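## Task

Use the right arm to lift the headset by its headband and keep it steady. The right fingers must pinch the headband with that gripper commanded to fully closed (-1). The cat ears count as headband, but the thin side arms leading down to the ear cups do not. The right fingers may touch only the headband. Apart from its own cable and the left arm, nothing may touch the headset, and the cable's plug counts as a separate object. The headset's lowest point must be roughly a hand's length or more above the table, and no part of it may extend past the table edge. The left gripper must hold the cable firmly in the middle of its pads, not at the tips or edges, at a point below where the cable exits the ear cup. Between the ear cup and that grip, the cable must stay well off the table and touch only itself, the headset and the arms. If the left arm were removed, the headset may sink only slightly. The cable's free end must not hang lower than the table top, and the task fails at once if that end ever drops well below the table top or goes well past the edge, whether held or not. Declare completion only when all of this is true. Nothing except this required hold may depend on the robot keeping it in place.

## Robot and tools

ROBOT AND FRAME. There are two 6-joint arms, left_arm and right_arm, and each has a parallel gripper. One shared scene frame is used: the origin sits on the table surface midway between the arms, +x points out over the table, +z points up, and left_arm is on the +y side. The arm names do not mean the left or right of any image. Gripper fingers extend along the gripper's +z axis and close along its y axis. The reported end_effector_position is the point between the pads, about 1 cm behind the fingertips. It is given in metres, with orientation as end_effector_quat_wxyz. At long reach it can be off from the true position.

JOINT ORDER. Every row and every per-joint list in a result uses this order for each arm: shoulder, elbow, waist, wrist pitch, wrist yaw, wrist roll. The elbow sign is flipped relative to the URDF, both in commands and in readouts. Stated ranges in URDF signs: waist -2.618 to 3.054, shoulder 0.000 to 3.142, elbow 0.000 to 3.142 (so -3.142 to 0.000 in your numbers), wrist pitch -1.571 to 1.571, wrist yaw -1.571 to 1.571, wrist roll -2.094 to 2.094. A joint's actual stop can differ from these by up to 0.036 rad.

execute_actions(actions). The argument is a list of actions. Each action is a table of up to 15 rows, and each row lasts one control step of 1/30 s. If an action has fewer rows, its last row repeats until all 15 steps are used, so every action takes 0.5 s. Each row is a single list of 14 numbers covering both arms, each number in [-1, 1]: the left arm's six joint values followed by its opening, then the right arm's six joint values followed by its opening. Joint values are scaled offsets, not poses, and they are measured from the joint angles at the start of that action, not from the previous row. For the first action of a call, that means the last reported angles. A value of 1.0 corresponds to 1.202 rad for the waist, 1.258 for the shoulder, 1.238 for the elbow, 2.073 for wrist pitch, and 2.022 for wrist yaw and wrist roll. The opening value is absolute: +1 is fully open and -1 is closed. An empty list just returns the current state and images. If a row would push a joint more than 0.036 rad beyond its range, that action is refused for both arms. If the first action is malformed or fails this check, the whole call does nothing. A joint driven into its real stop halts there, and the result then says "joint sent to its limit".

move(target, speed, blocking). target is one 14-number row laid out as above. Its joint values are offsets from the "Joint positions" in the most recent result that shows them, and the opening values are absolute and applied immediately. All joints of both arms reach their targets at the same time, so grippers travel on curves and the path does not avoid obstacles or the other arm. Paths last 0.5 to 10 s. speed is the top speed in rad/s of the joint with the farthest to go, from 0.01 to 2, default 0.5. With blocking=false you get a result after 0.5 s while the motion continues. Until the move has ended you must call wait or stop before sending new rows or moves. The extra "move:" line shows the outcome (done, off_target, moving, held, fault), limits=held or limits=none, and the joint on each arm that is farthest from its target. Faster moves and targets set deeper past a contact hit and press harder.

wait(seconds) lets the scene run for 0 to 10 s while holding the last command. It returns early if a running move finishes. stop() brakes a running move, while the fingers keep moving. zoom_image(camera, region) enlarges a pixel box [x0, y0, x1, y1] of at most 504x504 from one camera's latest image. finished_scene(scene) ends the current scene, given by its number, and reports whether the task succeeded. It is irreversible.

CAMERAS. The images are cam_head_left, cam_head_right, cam_high and cam_low at 504x504, and cam_left_wrist and cam_right_wrist at 616x616 (fisheye), in that order.

MOTION LIMITS. Joint speed is capped. At each step a joint's target may lead its measured angle by at most 0.202 rad (waist), 0.258 (shoulder), 0.238 (elbow), 0.573 (wrist pitch) or 0.522 (wrist yaw and wrist roll). Targets that would move a gripper more than 70 mm from where it is get scaled back. Because of this, large offsets take several actions, and any part left unfinished should be commanded again. The "Joint targets" line shows what the joints are currently aimed at. "joint command not followed" means a clearance check altered or blocked some joint targets. Sending zero offsets can let a loaded arm droop. To prevent this, send offsets back to the intended angles in the first call of a reply, then zeros afterwards, and increase the aim if a joint still falls short.

RESULTS. "Joint positions" and "Joint velocities" list, per arm, the six joints in rad and rad/s, then the pad gap in m and m/s (0.094 m is fully open). grip_measured gives the opening on the command scale. It can be off by about 1 mm, consistently for each gripper. To hold something, command roughly 0.03 below grip_measured, or less for a lighter grip. Each pad pushes with up to about 50 to 62 N, with less force on parts thinner than about 2 mm. Warnings include MOTOR HOT from 75 °C and OVER-TEMPERATURE FAULT at 90 °C, which pauses that arm. At 100 °C the arm goes limp and drops whatever it holds, so avoid long heavy holds and long idle thinking while loaded.

AVOID. Do not let the arms collide or press on each other. Avoid drops, slips, slams, and hard pushes into the table or objects. Do not knock anything off the table or let the cable end fall. Short external tugs on held items or pushes on loose items can happen, so keep grips secure.

Each tool is called after "Emit:" as name(argument=value, ...), one argument or row to a line, values as JSON.

## Session

Emit:
execute_actions(
  actions=[],
)

Scene clock: 0.00 s.
left_arm: end_effector_position=(+0.5554, +0.4082, +0.2959) grip_measured=+1.000 end_effector_quat_wxyz=(+0.655, -0.475, +0.531, -0.251) | right_arm: end_effector_position=(+0.5041, -0.0871, +0.3810) grip_measured=+1.000 end_effector_quat_wxyz=(+0.299, +0.214, +0.725, +0.583)
Joint names: [shoulder, elbow, waist, wrist pitch, wrist yaw, wrist roll]
Joint positions: left_arm=[ 1.85  -1.318 -0.005  0.515 -0.267 -1.101  0.094] | right_arm=[ 1.589 -1.492  0.311 -0.077 -0.614  1.284  0.094]
Joint velocities: left_arm=[-0.002  0.012 -0.002  0.022  0.022  0.051  0.   ] | right_arm=[-0.002 -0.002 -0.007 -0.022 -0.022  0.037  0.   ]
Joint targets: left_arm=[1.838 -1.330 -0.005 0.522 -0.267 -1.092] | right_arm=[1.575 -1.506 0.311 -0.064 -0.615 1.277]

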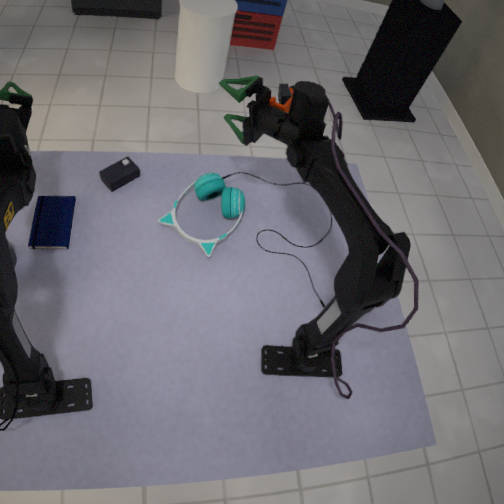

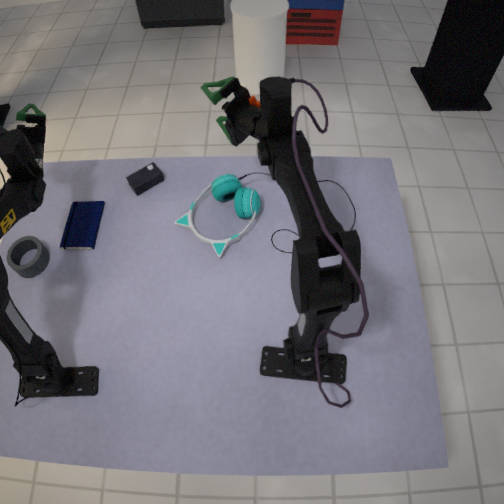

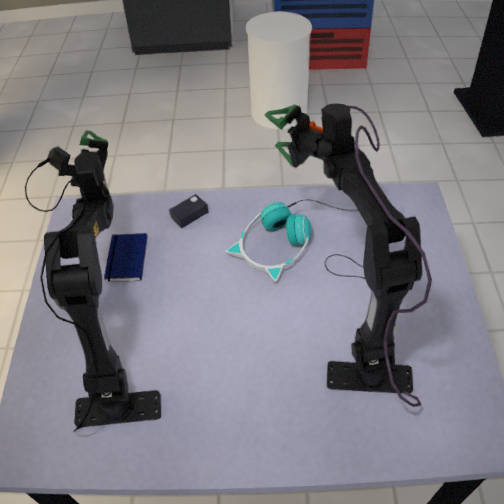

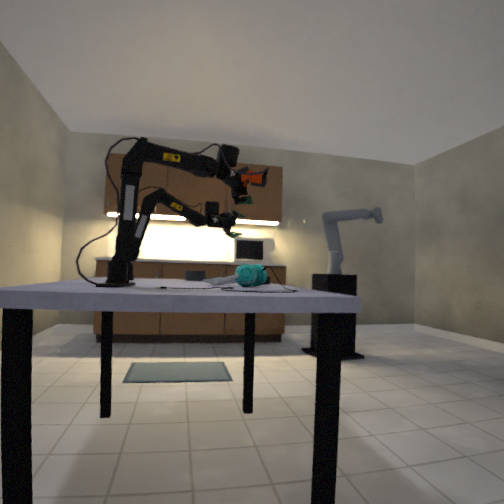

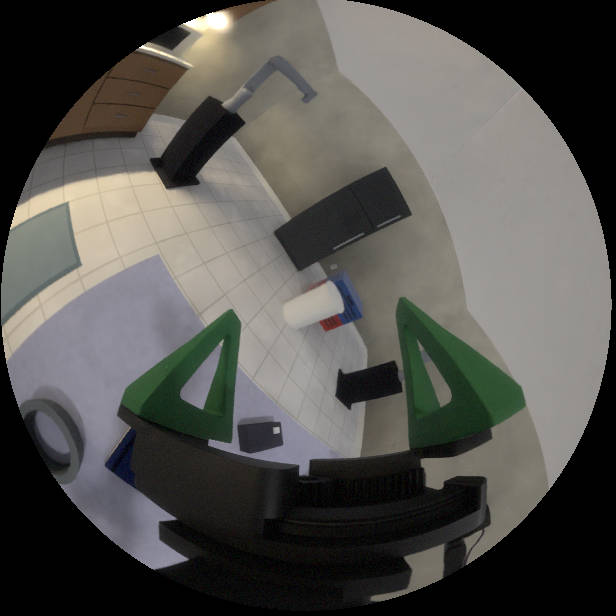

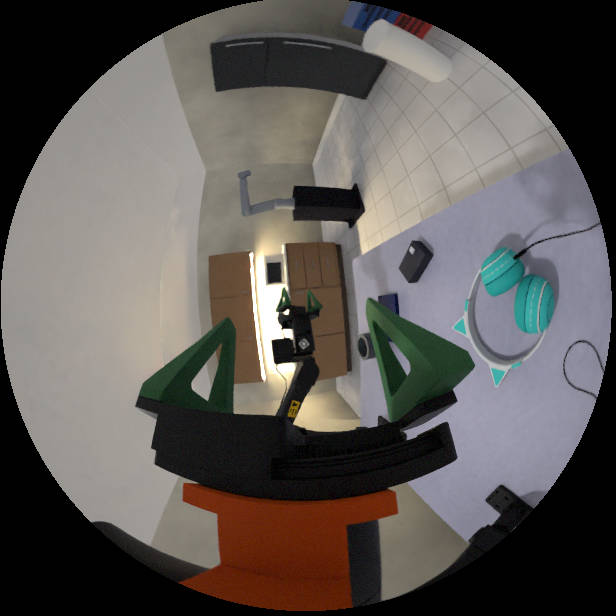

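Emit:
move(
  target=[0,0,0,0,0,0,1,0.25,0.15,0.25,-0.4,0.304,-0.635,1],
  speed=1,
)

Scene clock: 8.03 s.
left_arm: end_effector_position=(+0.5554, +0.4082, +0.2959) grip_measured=+1.000 end_effector_quat_wxyz=(+0.655, -0.476, +0.531, -0.251) | right_arm: end_effector_position=(+0.3751, -0.1042, +0.0387) grip_measured=+1.000 end_effector_quat_wxyz=(+0.061, -0.239, +0.969, +0.019)
Joint names: [shoulder, elbow, waist, wrist pitch, wrist yaw, wrist roll]
Joint positions: left_arm=[ 1.85  -1.318 -0.005  0.515 -0.267 -1.102  0.094] | right_arm=[ 1.897 -1.318  0.606 -0.864 -0.008  0.     0.094]
Joint velocities: left_arm=[ 0.007 -0.012  0.007 -0.066  0.022  0.081  0.   ] | right_arm=[ 0.007  0.007 -0.007 -0.095 -0.051 -0.051  0.   ]
Joint targets: left_arm=[1.850 -1.318 -0.005 0.515 -0.267 -1.101] | right_arm=[1.904 -1.306 0.612 -0.907 0.000 -0.000]
move: off_target (right_arm); limits=none; left_arm: farthest joint: the wrist roll, 0.001 radians from its target (0.000 radians at the start); right_arm: farthest joint: the wrist pitch, 0.042 radians from its target (0.829 radians at the start)

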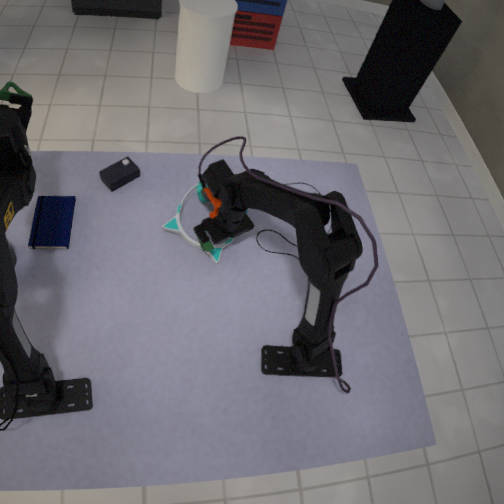

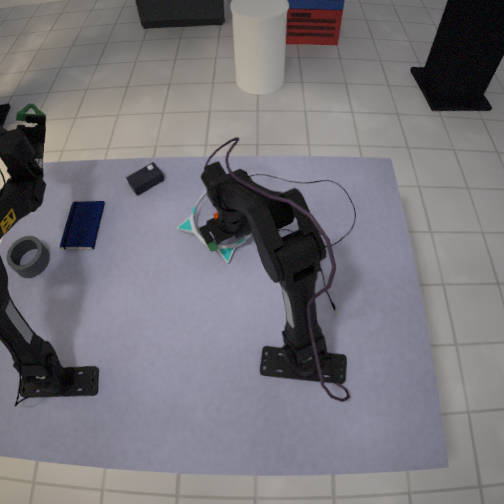

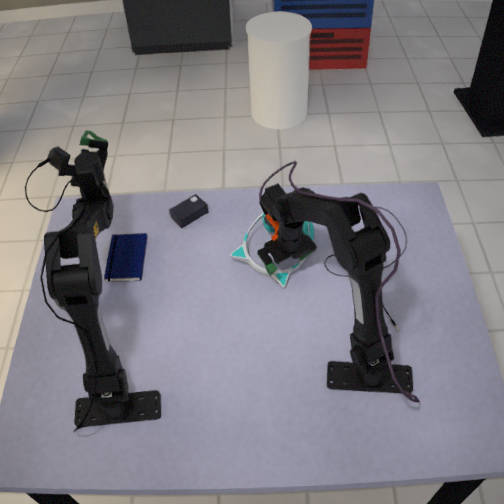

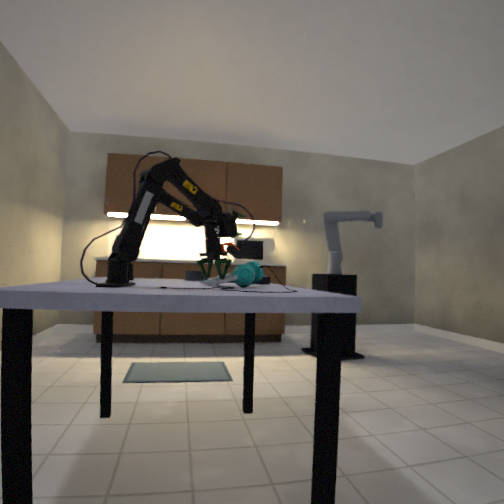

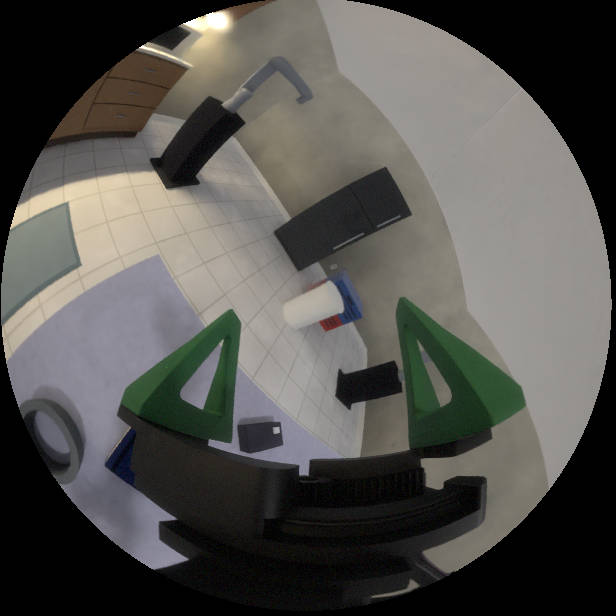

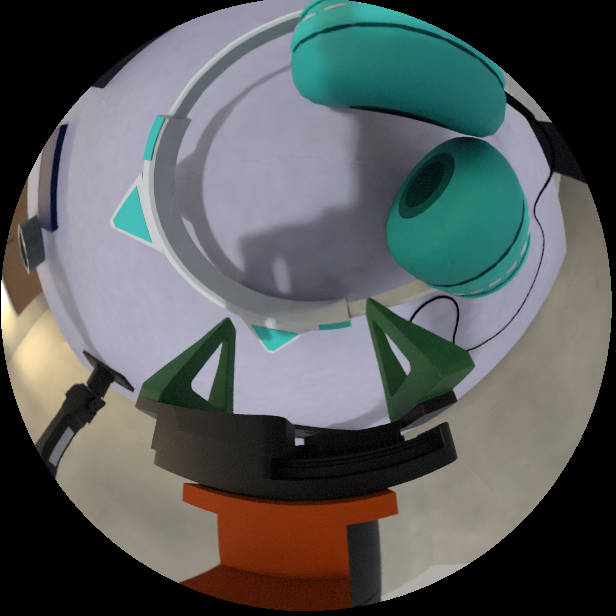

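Emit:
move(
  target=[0,0,0,0,0,0,1,-0.1,0,0,0,0,0,1],
)

Emit:
move(
  target=[0,0,0,0,0,0,1,0,-0.05,0.13,0,0,0.4,1],
)

Scene clock: 11.00 s.
left_arm: end_effector_position=(+0.5554, +0.4082, +0.2959) grip_measured=+1.000 end_effector_quat_wxyz=(+0.655, -0.476, +0.531, -0.252) | right_arm: end_effector_position=(+0.3810, -0.1011, +0.0752) grip_measured=+1.000 end_effector_quat_wxyz=(+0.111, -0.238, +0.964, +0.032)
Joint names: [shoulder, elbow, waist, wrist pitch, wrist yaw, wrist roll]
Joint positions: left_arm=[ 1.85  -1.318 -0.005  0.515 -0.267 -1.102  0.094] | right_arm=[ 1.795 -1.318  0.606 -0.862 -0.008 -0.     0.094]
Joint velocities: left_arm=[-0.002  0.002 -0.007 -0.051 -0.051  0.037  0.   ] | right_arm=[ 0.007  0.002  0.002 -0.051  0.007  0.022  0.   ]
Joint targets: left_arm=[1.850 -1.318 -0.005 0.515 -0.267 -1.101] | right_arm=[1.771 -1.318 0.606 -0.864 -0.008 0.000]
move: off_target (right_arm); limits=none; left_arm: farthest joint: the waist, 0.000 radians from its target (0.000 radians at the start); right_arm: farthest joint: the shoulder, 0.023 radians from its target (0.125 radians at the start)

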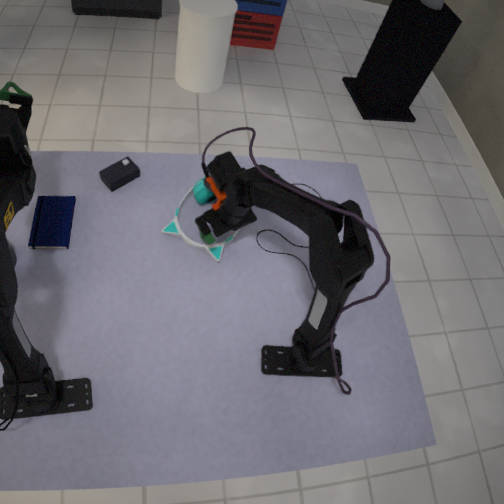

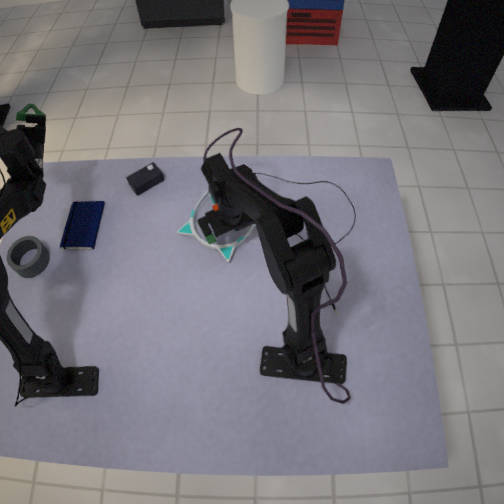

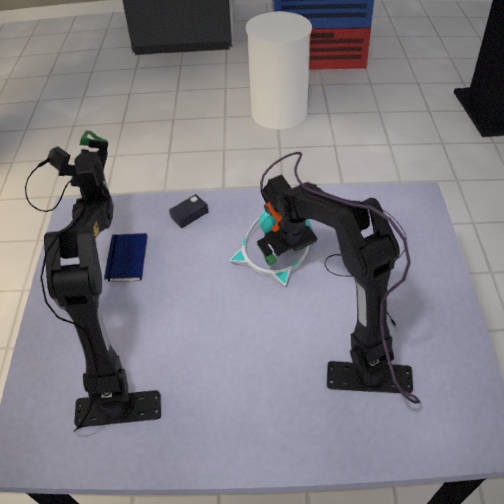

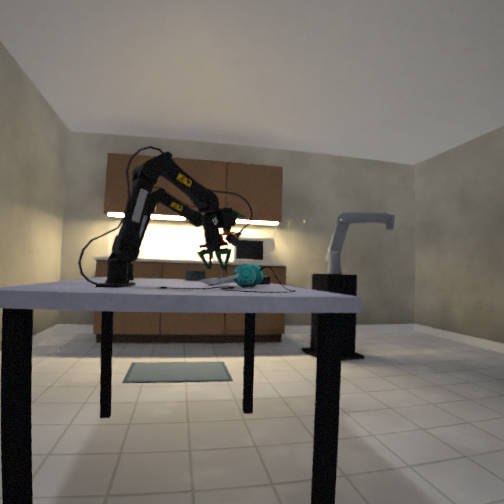

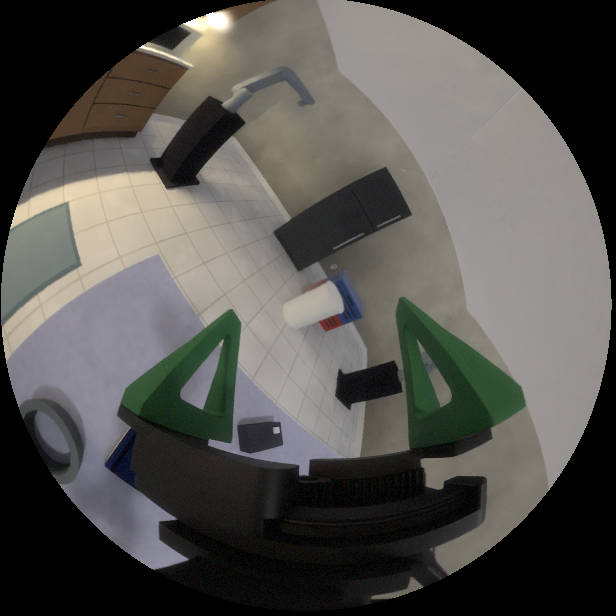

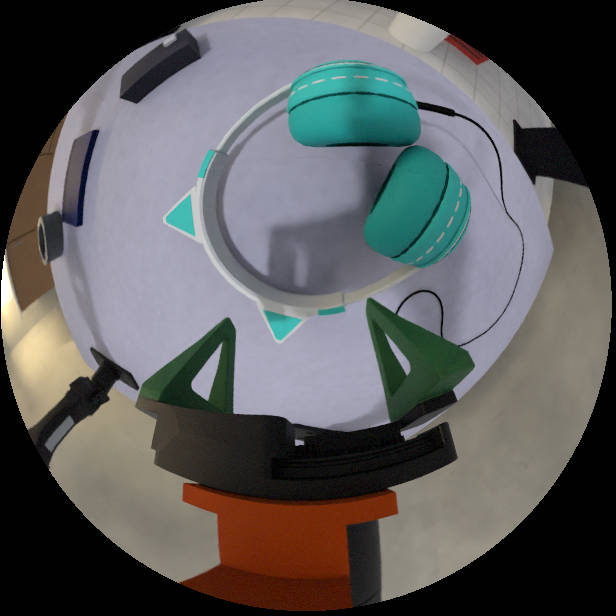

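Scene clock: 13.40 s.
left_arm: end_effector_position=(+0.5554, +0.4082, +0.2959) grip_measured=+1.000 end_effector_quat_wxyz=(+0.655, -0.476, +0.531, -0.252) | right_arm: end_effector_position=(+0.3586, -0.0478, +0.0853) grip_measured=+1.000 end_effector_quat_wxyz=(+0.097, +0.085, +0.988, +0.090)
Joint names: [shoulder, elbow, waist, wrist pitch, wrist yaw, wrist roll]
Joint positions: left_arm=[ 1.85  -1.318 -0.005  0.515 -0.267 -1.102  0.094] | right_arm=[ 1.795 -1.351  0.754 -0.864 -0.008  0.803  0.094]
Joint velocities: left_arm=[-0.002  0.022  0.022  0.007  0.007 -0.066  0.   ] | right_arm=[ 0.017 -0.002  0.012 -0.022 -0.022  0.007  0.   ]
Joint targets: left_arm=[1.850 -1.318 -0.005 0.515 -0.267 -1.102] | right_arm=[1.795 -1.380 0.763 -0.862 -0.008 0.808]
move: off_target (right_arm); limits=none; left_arm: farthest joint: the waist, 0.000 radians from its target (0.000 radians at the start); right_arm: farthest joint: the elbow, 0.028 radians from its target (0.062 radians at the start)

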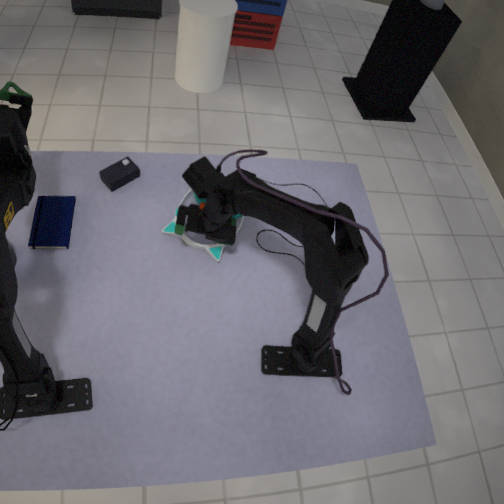

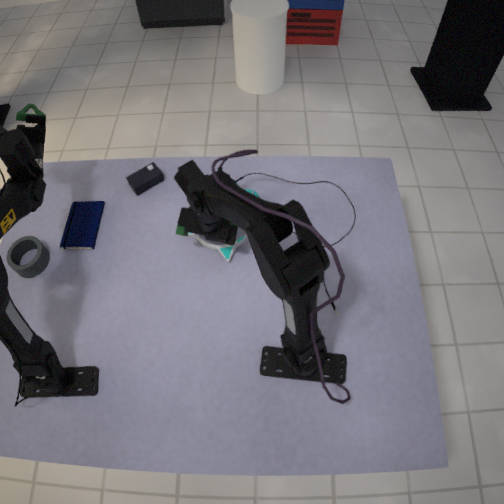

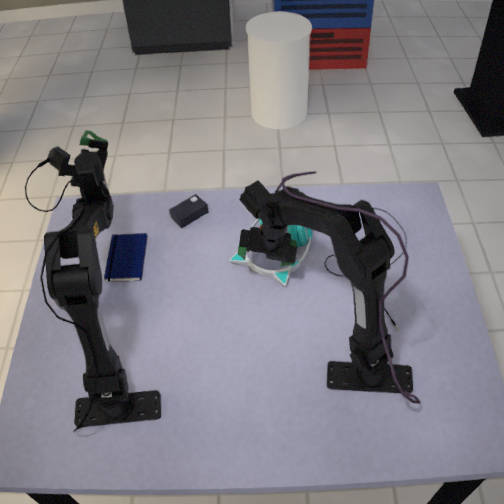

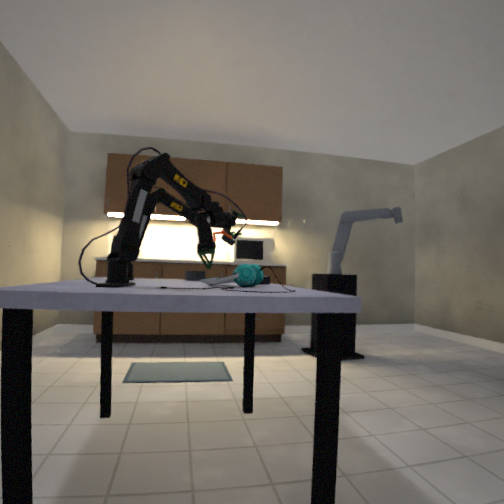

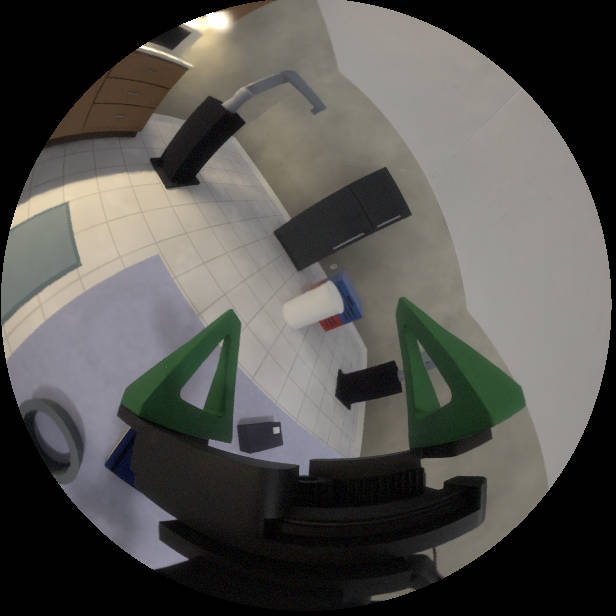

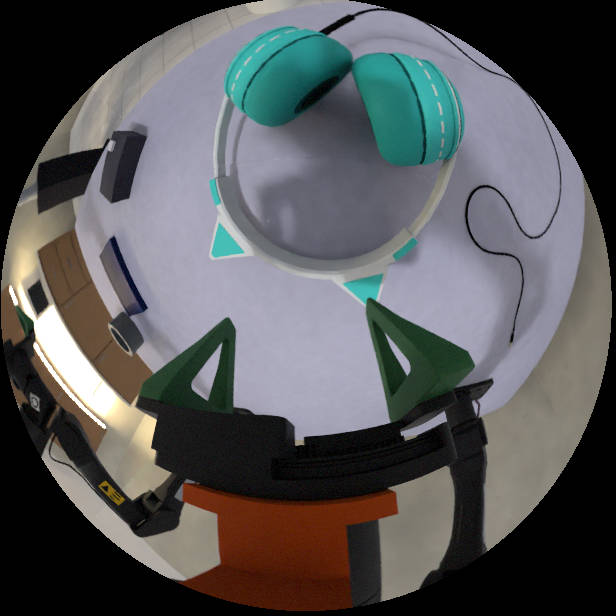

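Wrong way; rotate −1.57.

Emit:
move(
  target=[0,0,0,0,0,0,1,0,-0.03,0,0,0,-0.76,1],
  speed=1.5,
)

Scene clock: 18.73 s.
left_arm: end_effector_position=(+0.5554, +0.4082, +0.2959) grip_measured=+1.000 end_effector_quat_wxyz=(+0.655, -0.476, +0.530, -0.252) | right_arm: end_effector_position=(+0.3586, -0.0478, +0.0853) grip_measured=+1.000 end_effector_quat_wxyz=(+0.132, -0.623, +0.771, -0.002)
Joint names: [shoulder, elbow, waist, wrist pitch, wrist yaw, wrist roll]
Joint positions: left_arm=[ 1.85  -1.318 -0.005  0.515 -0.267 -1.103  0.094] | right_arm=[ 1.795 -1.351  0.754 -0.864 -0.008 -0.728  0.094]
Joint velocities: left_arm=[-0.007 -0.007  0.007 -0.022 -0.007 -0.022  0.   ] | right_arm=[ 0.017 -0.007 -0.002  0.007 -0.022 -0.022  0.   ]
Joint targets: left_arm=[1.850 -1.318 -0.005 0.515 -0.267 -1.102] | right_arm=[1.795 -1.389 0.754 -0.864 -0.008 -0.734]
move: off_target (right_arm); limits=none; left_arm: farthest joint: the wrist roll, 0.001 radians from its target (0.000 radians at the start); right_arm: farthest joint: the elbow, 0.037 radians from its target (0.037 radians at the start)

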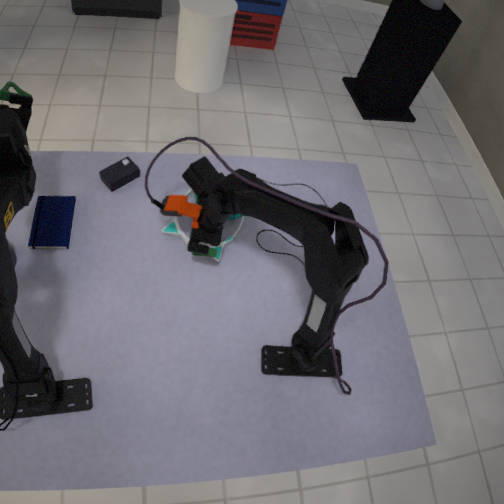

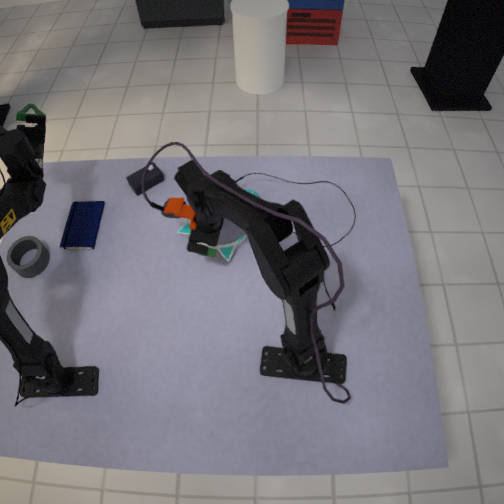

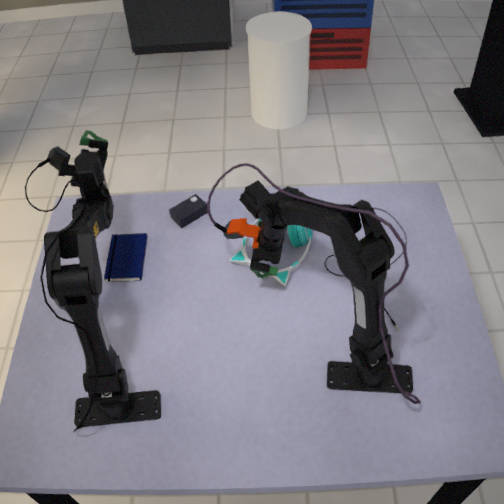

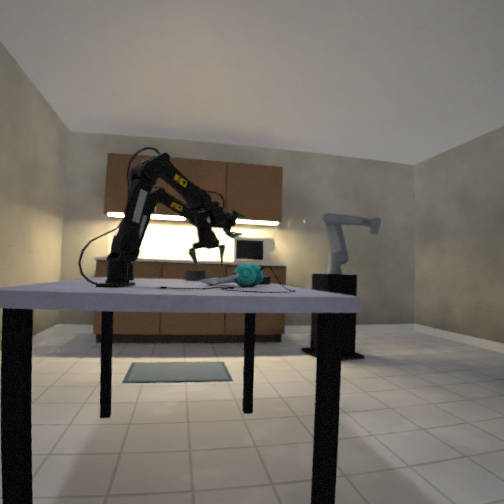

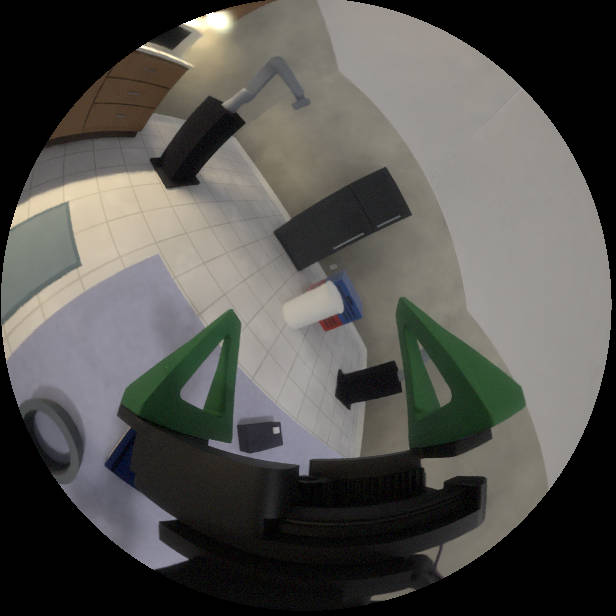

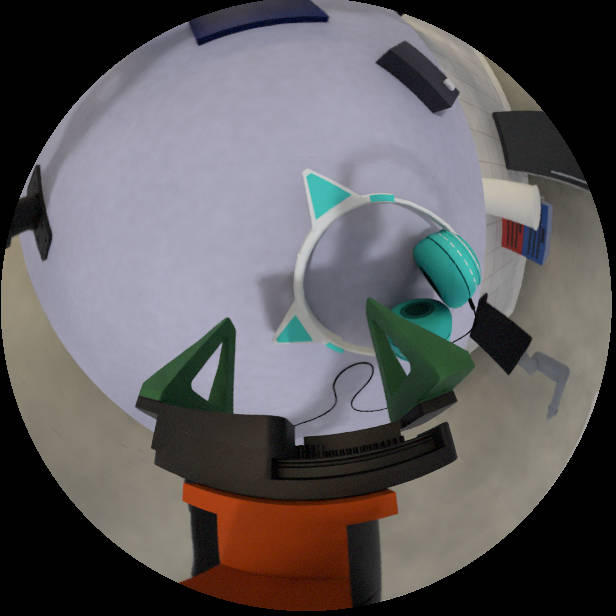

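Emit:
move(
  target=[0,0,0,0,0,0,1,0.09,-0.05,0.04,0.02,0,0,0.3],
  speed=0.3,
)

Scene clock: 21.70 s.
left_arm: end_effector_position=(+0.5554, +0.4082, +0.2959) grip_measured=+1.000 end_effector_quat_wxyz=(+0.655, -0.476, +0.530, -0.252) | right_arm: end_effector_position=(+0.3573, -0.0285, +0.0542) grip_measured=+0.302 end_effector_quat_wxyz=(-0.105, +0.641, -0.760, -0.001)
Joint names: [shoulder, elbow, waist, wrist pitch, wrist yaw, wrist roll]
Joint positions: left_arm=[ 1.85  -1.318 -0.005  0.515 -0.267 -1.103  0.094] | right_arm=[ 1.908 -1.384  0.795 -0.837 -0.008 -0.728  0.061]
Joint velocities: left_arm=[-0.007  0.002 -0.002  0.037  0.007  0.022  0.   ] | right_arm=[ 0.002  0.012  0.007  0.007 -0.081  0.007 -0.002]
Joint targets: left_arm=[1.850 -1.318 -0.005 0.515 -0.267 -1.103] | right_arm=[1.908 -1.413 0.802 -0.822 -0.008 -0.728]
move: off_target (right_arm); limits=none; left_arm: farthest joint: the waist, 0.000 radians from its target (0.000 radians at the start); right_arm: farthest joint: the elbow, 0.029 radians from its target (0.061 radians at the start)

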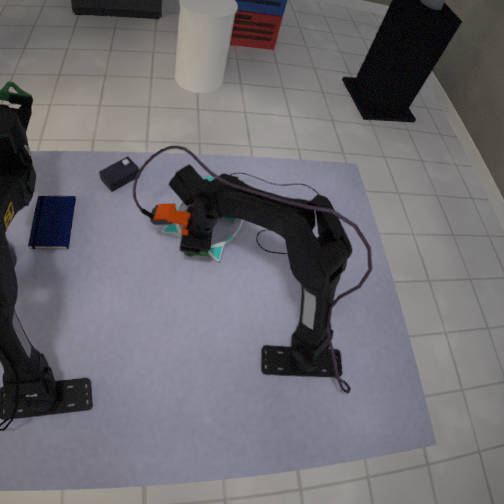

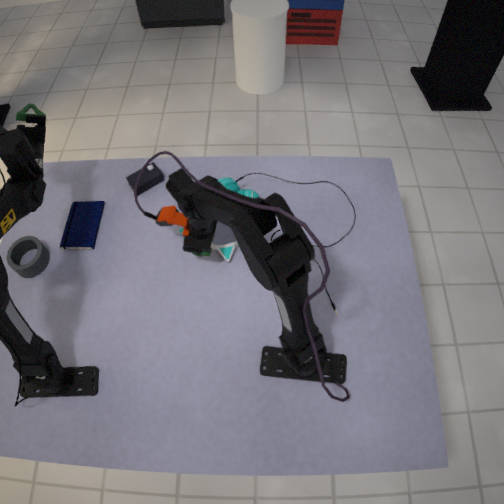

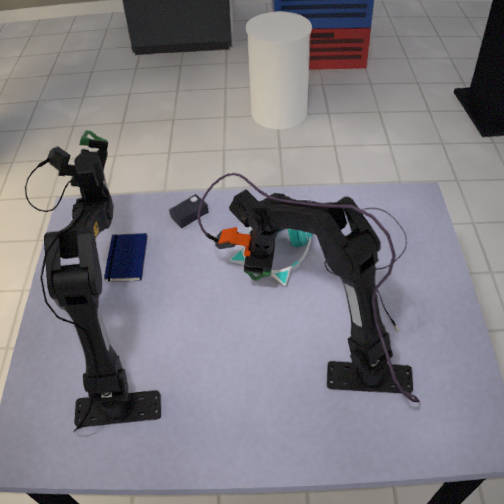

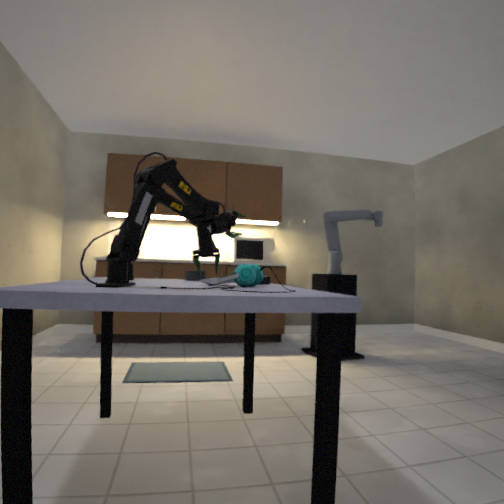

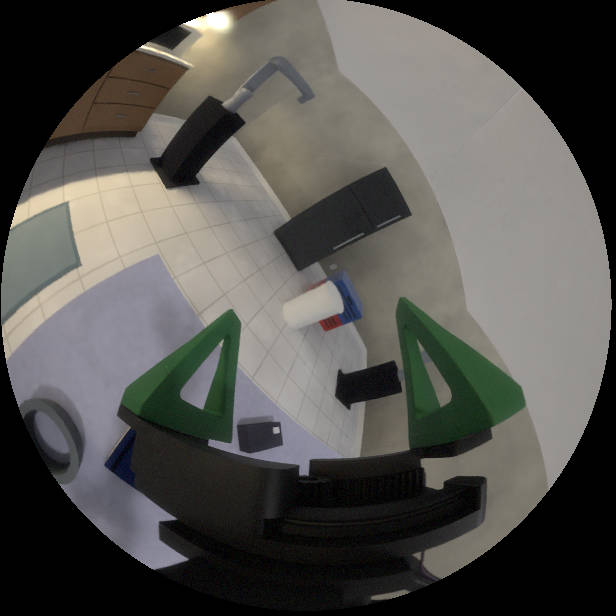

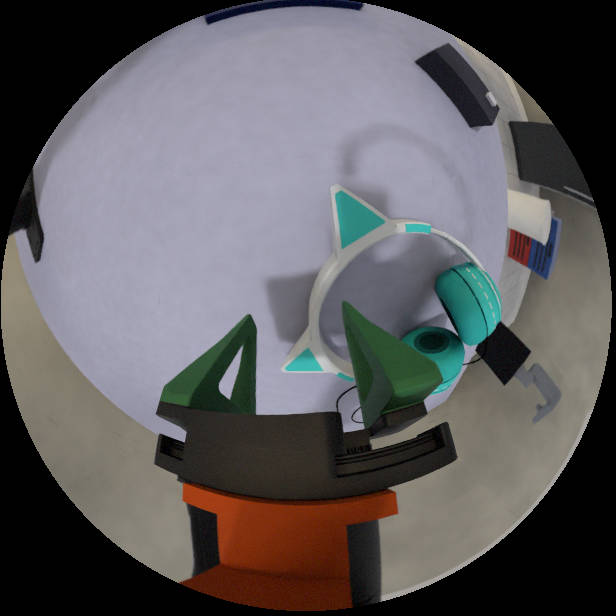

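Need a bit more +x.

Emit:
move(
  target=[0,0,0,0,0,0,1,0.13,-0.09,0,0.07,0,0,0.5],
  speed=0.3,
)

Scene clock: 24.93 s.
left_arm: end_effector_position=(+0.5554, +0.4082, +0.2959) grip_measured=+1.000 end_effector_quat_wxyz=(+0.655, -0.476, +0.530, -0.252) | right_arm: end_effector_position=(+0.3912, -0.0020, +0.0215) grip_measured=+0.498 end_effector_quat_wxyz=(-0.127, +0.639, -0.758, +0.000)
Joint names: [shoulder, elbow, waist, wrist pitch, wrist yaw, wrist roll]
Joint positions: left_arm=[ 1.85  -1.318 -0.005  0.515 -0.267 -1.104  0.094] | right_arm=[ 2.067 -1.468  0.795 -0.717 -0.006 -0.728  0.07 ]
Joint velocities: left_arm=[0.017 0.002 0.017 0.007 0.022 0.081 0.   ] | right_arm=[-0.017  0.012 -0.007 -0.007  0.022  0.095  0.   ]
Joint targets: left_arm=[1.850 -1.318 -0.005 0.515 -0.267 -1.103] | right_arm=[2.072 -1.496 0.795 -0.692 -0.008 -0.728]
move: off_target (right_arm); limits=none; left_arm: farthest joint: the wrist roll, 0.001 radians from its target (0.000 radians at the start); right_arm: farthest joint: the elbow, 0.028 radians from its target (0.111 radians at the start)

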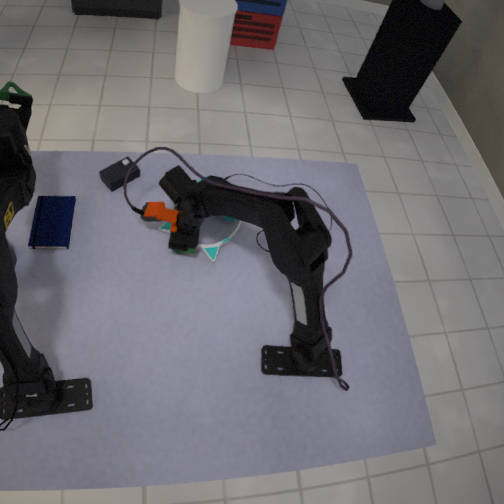

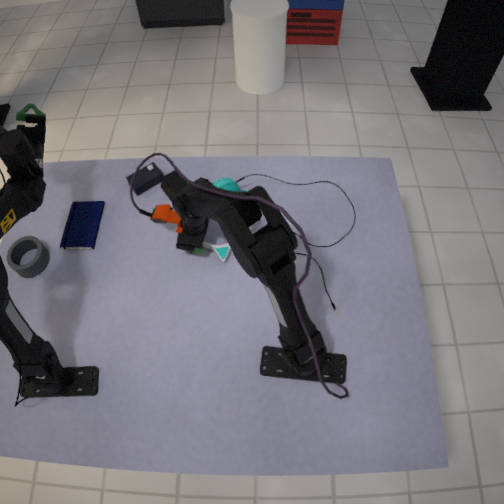

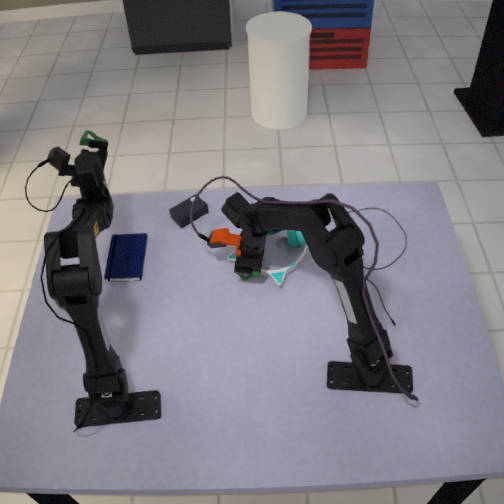

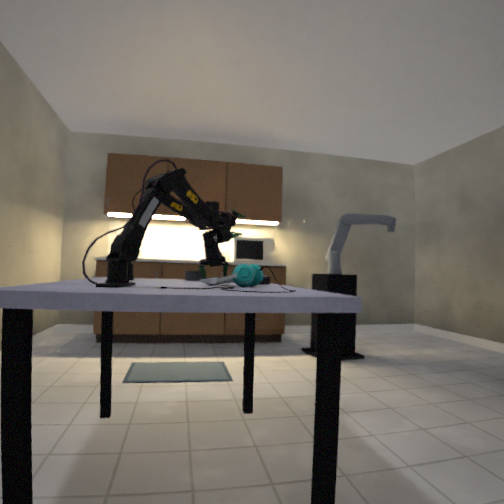

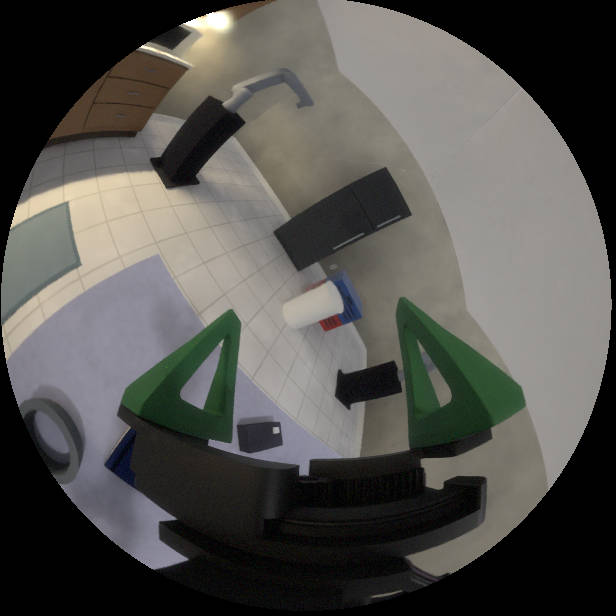

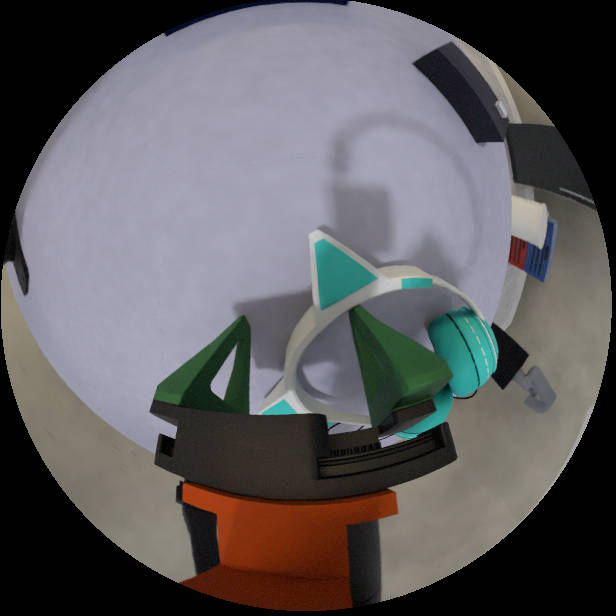

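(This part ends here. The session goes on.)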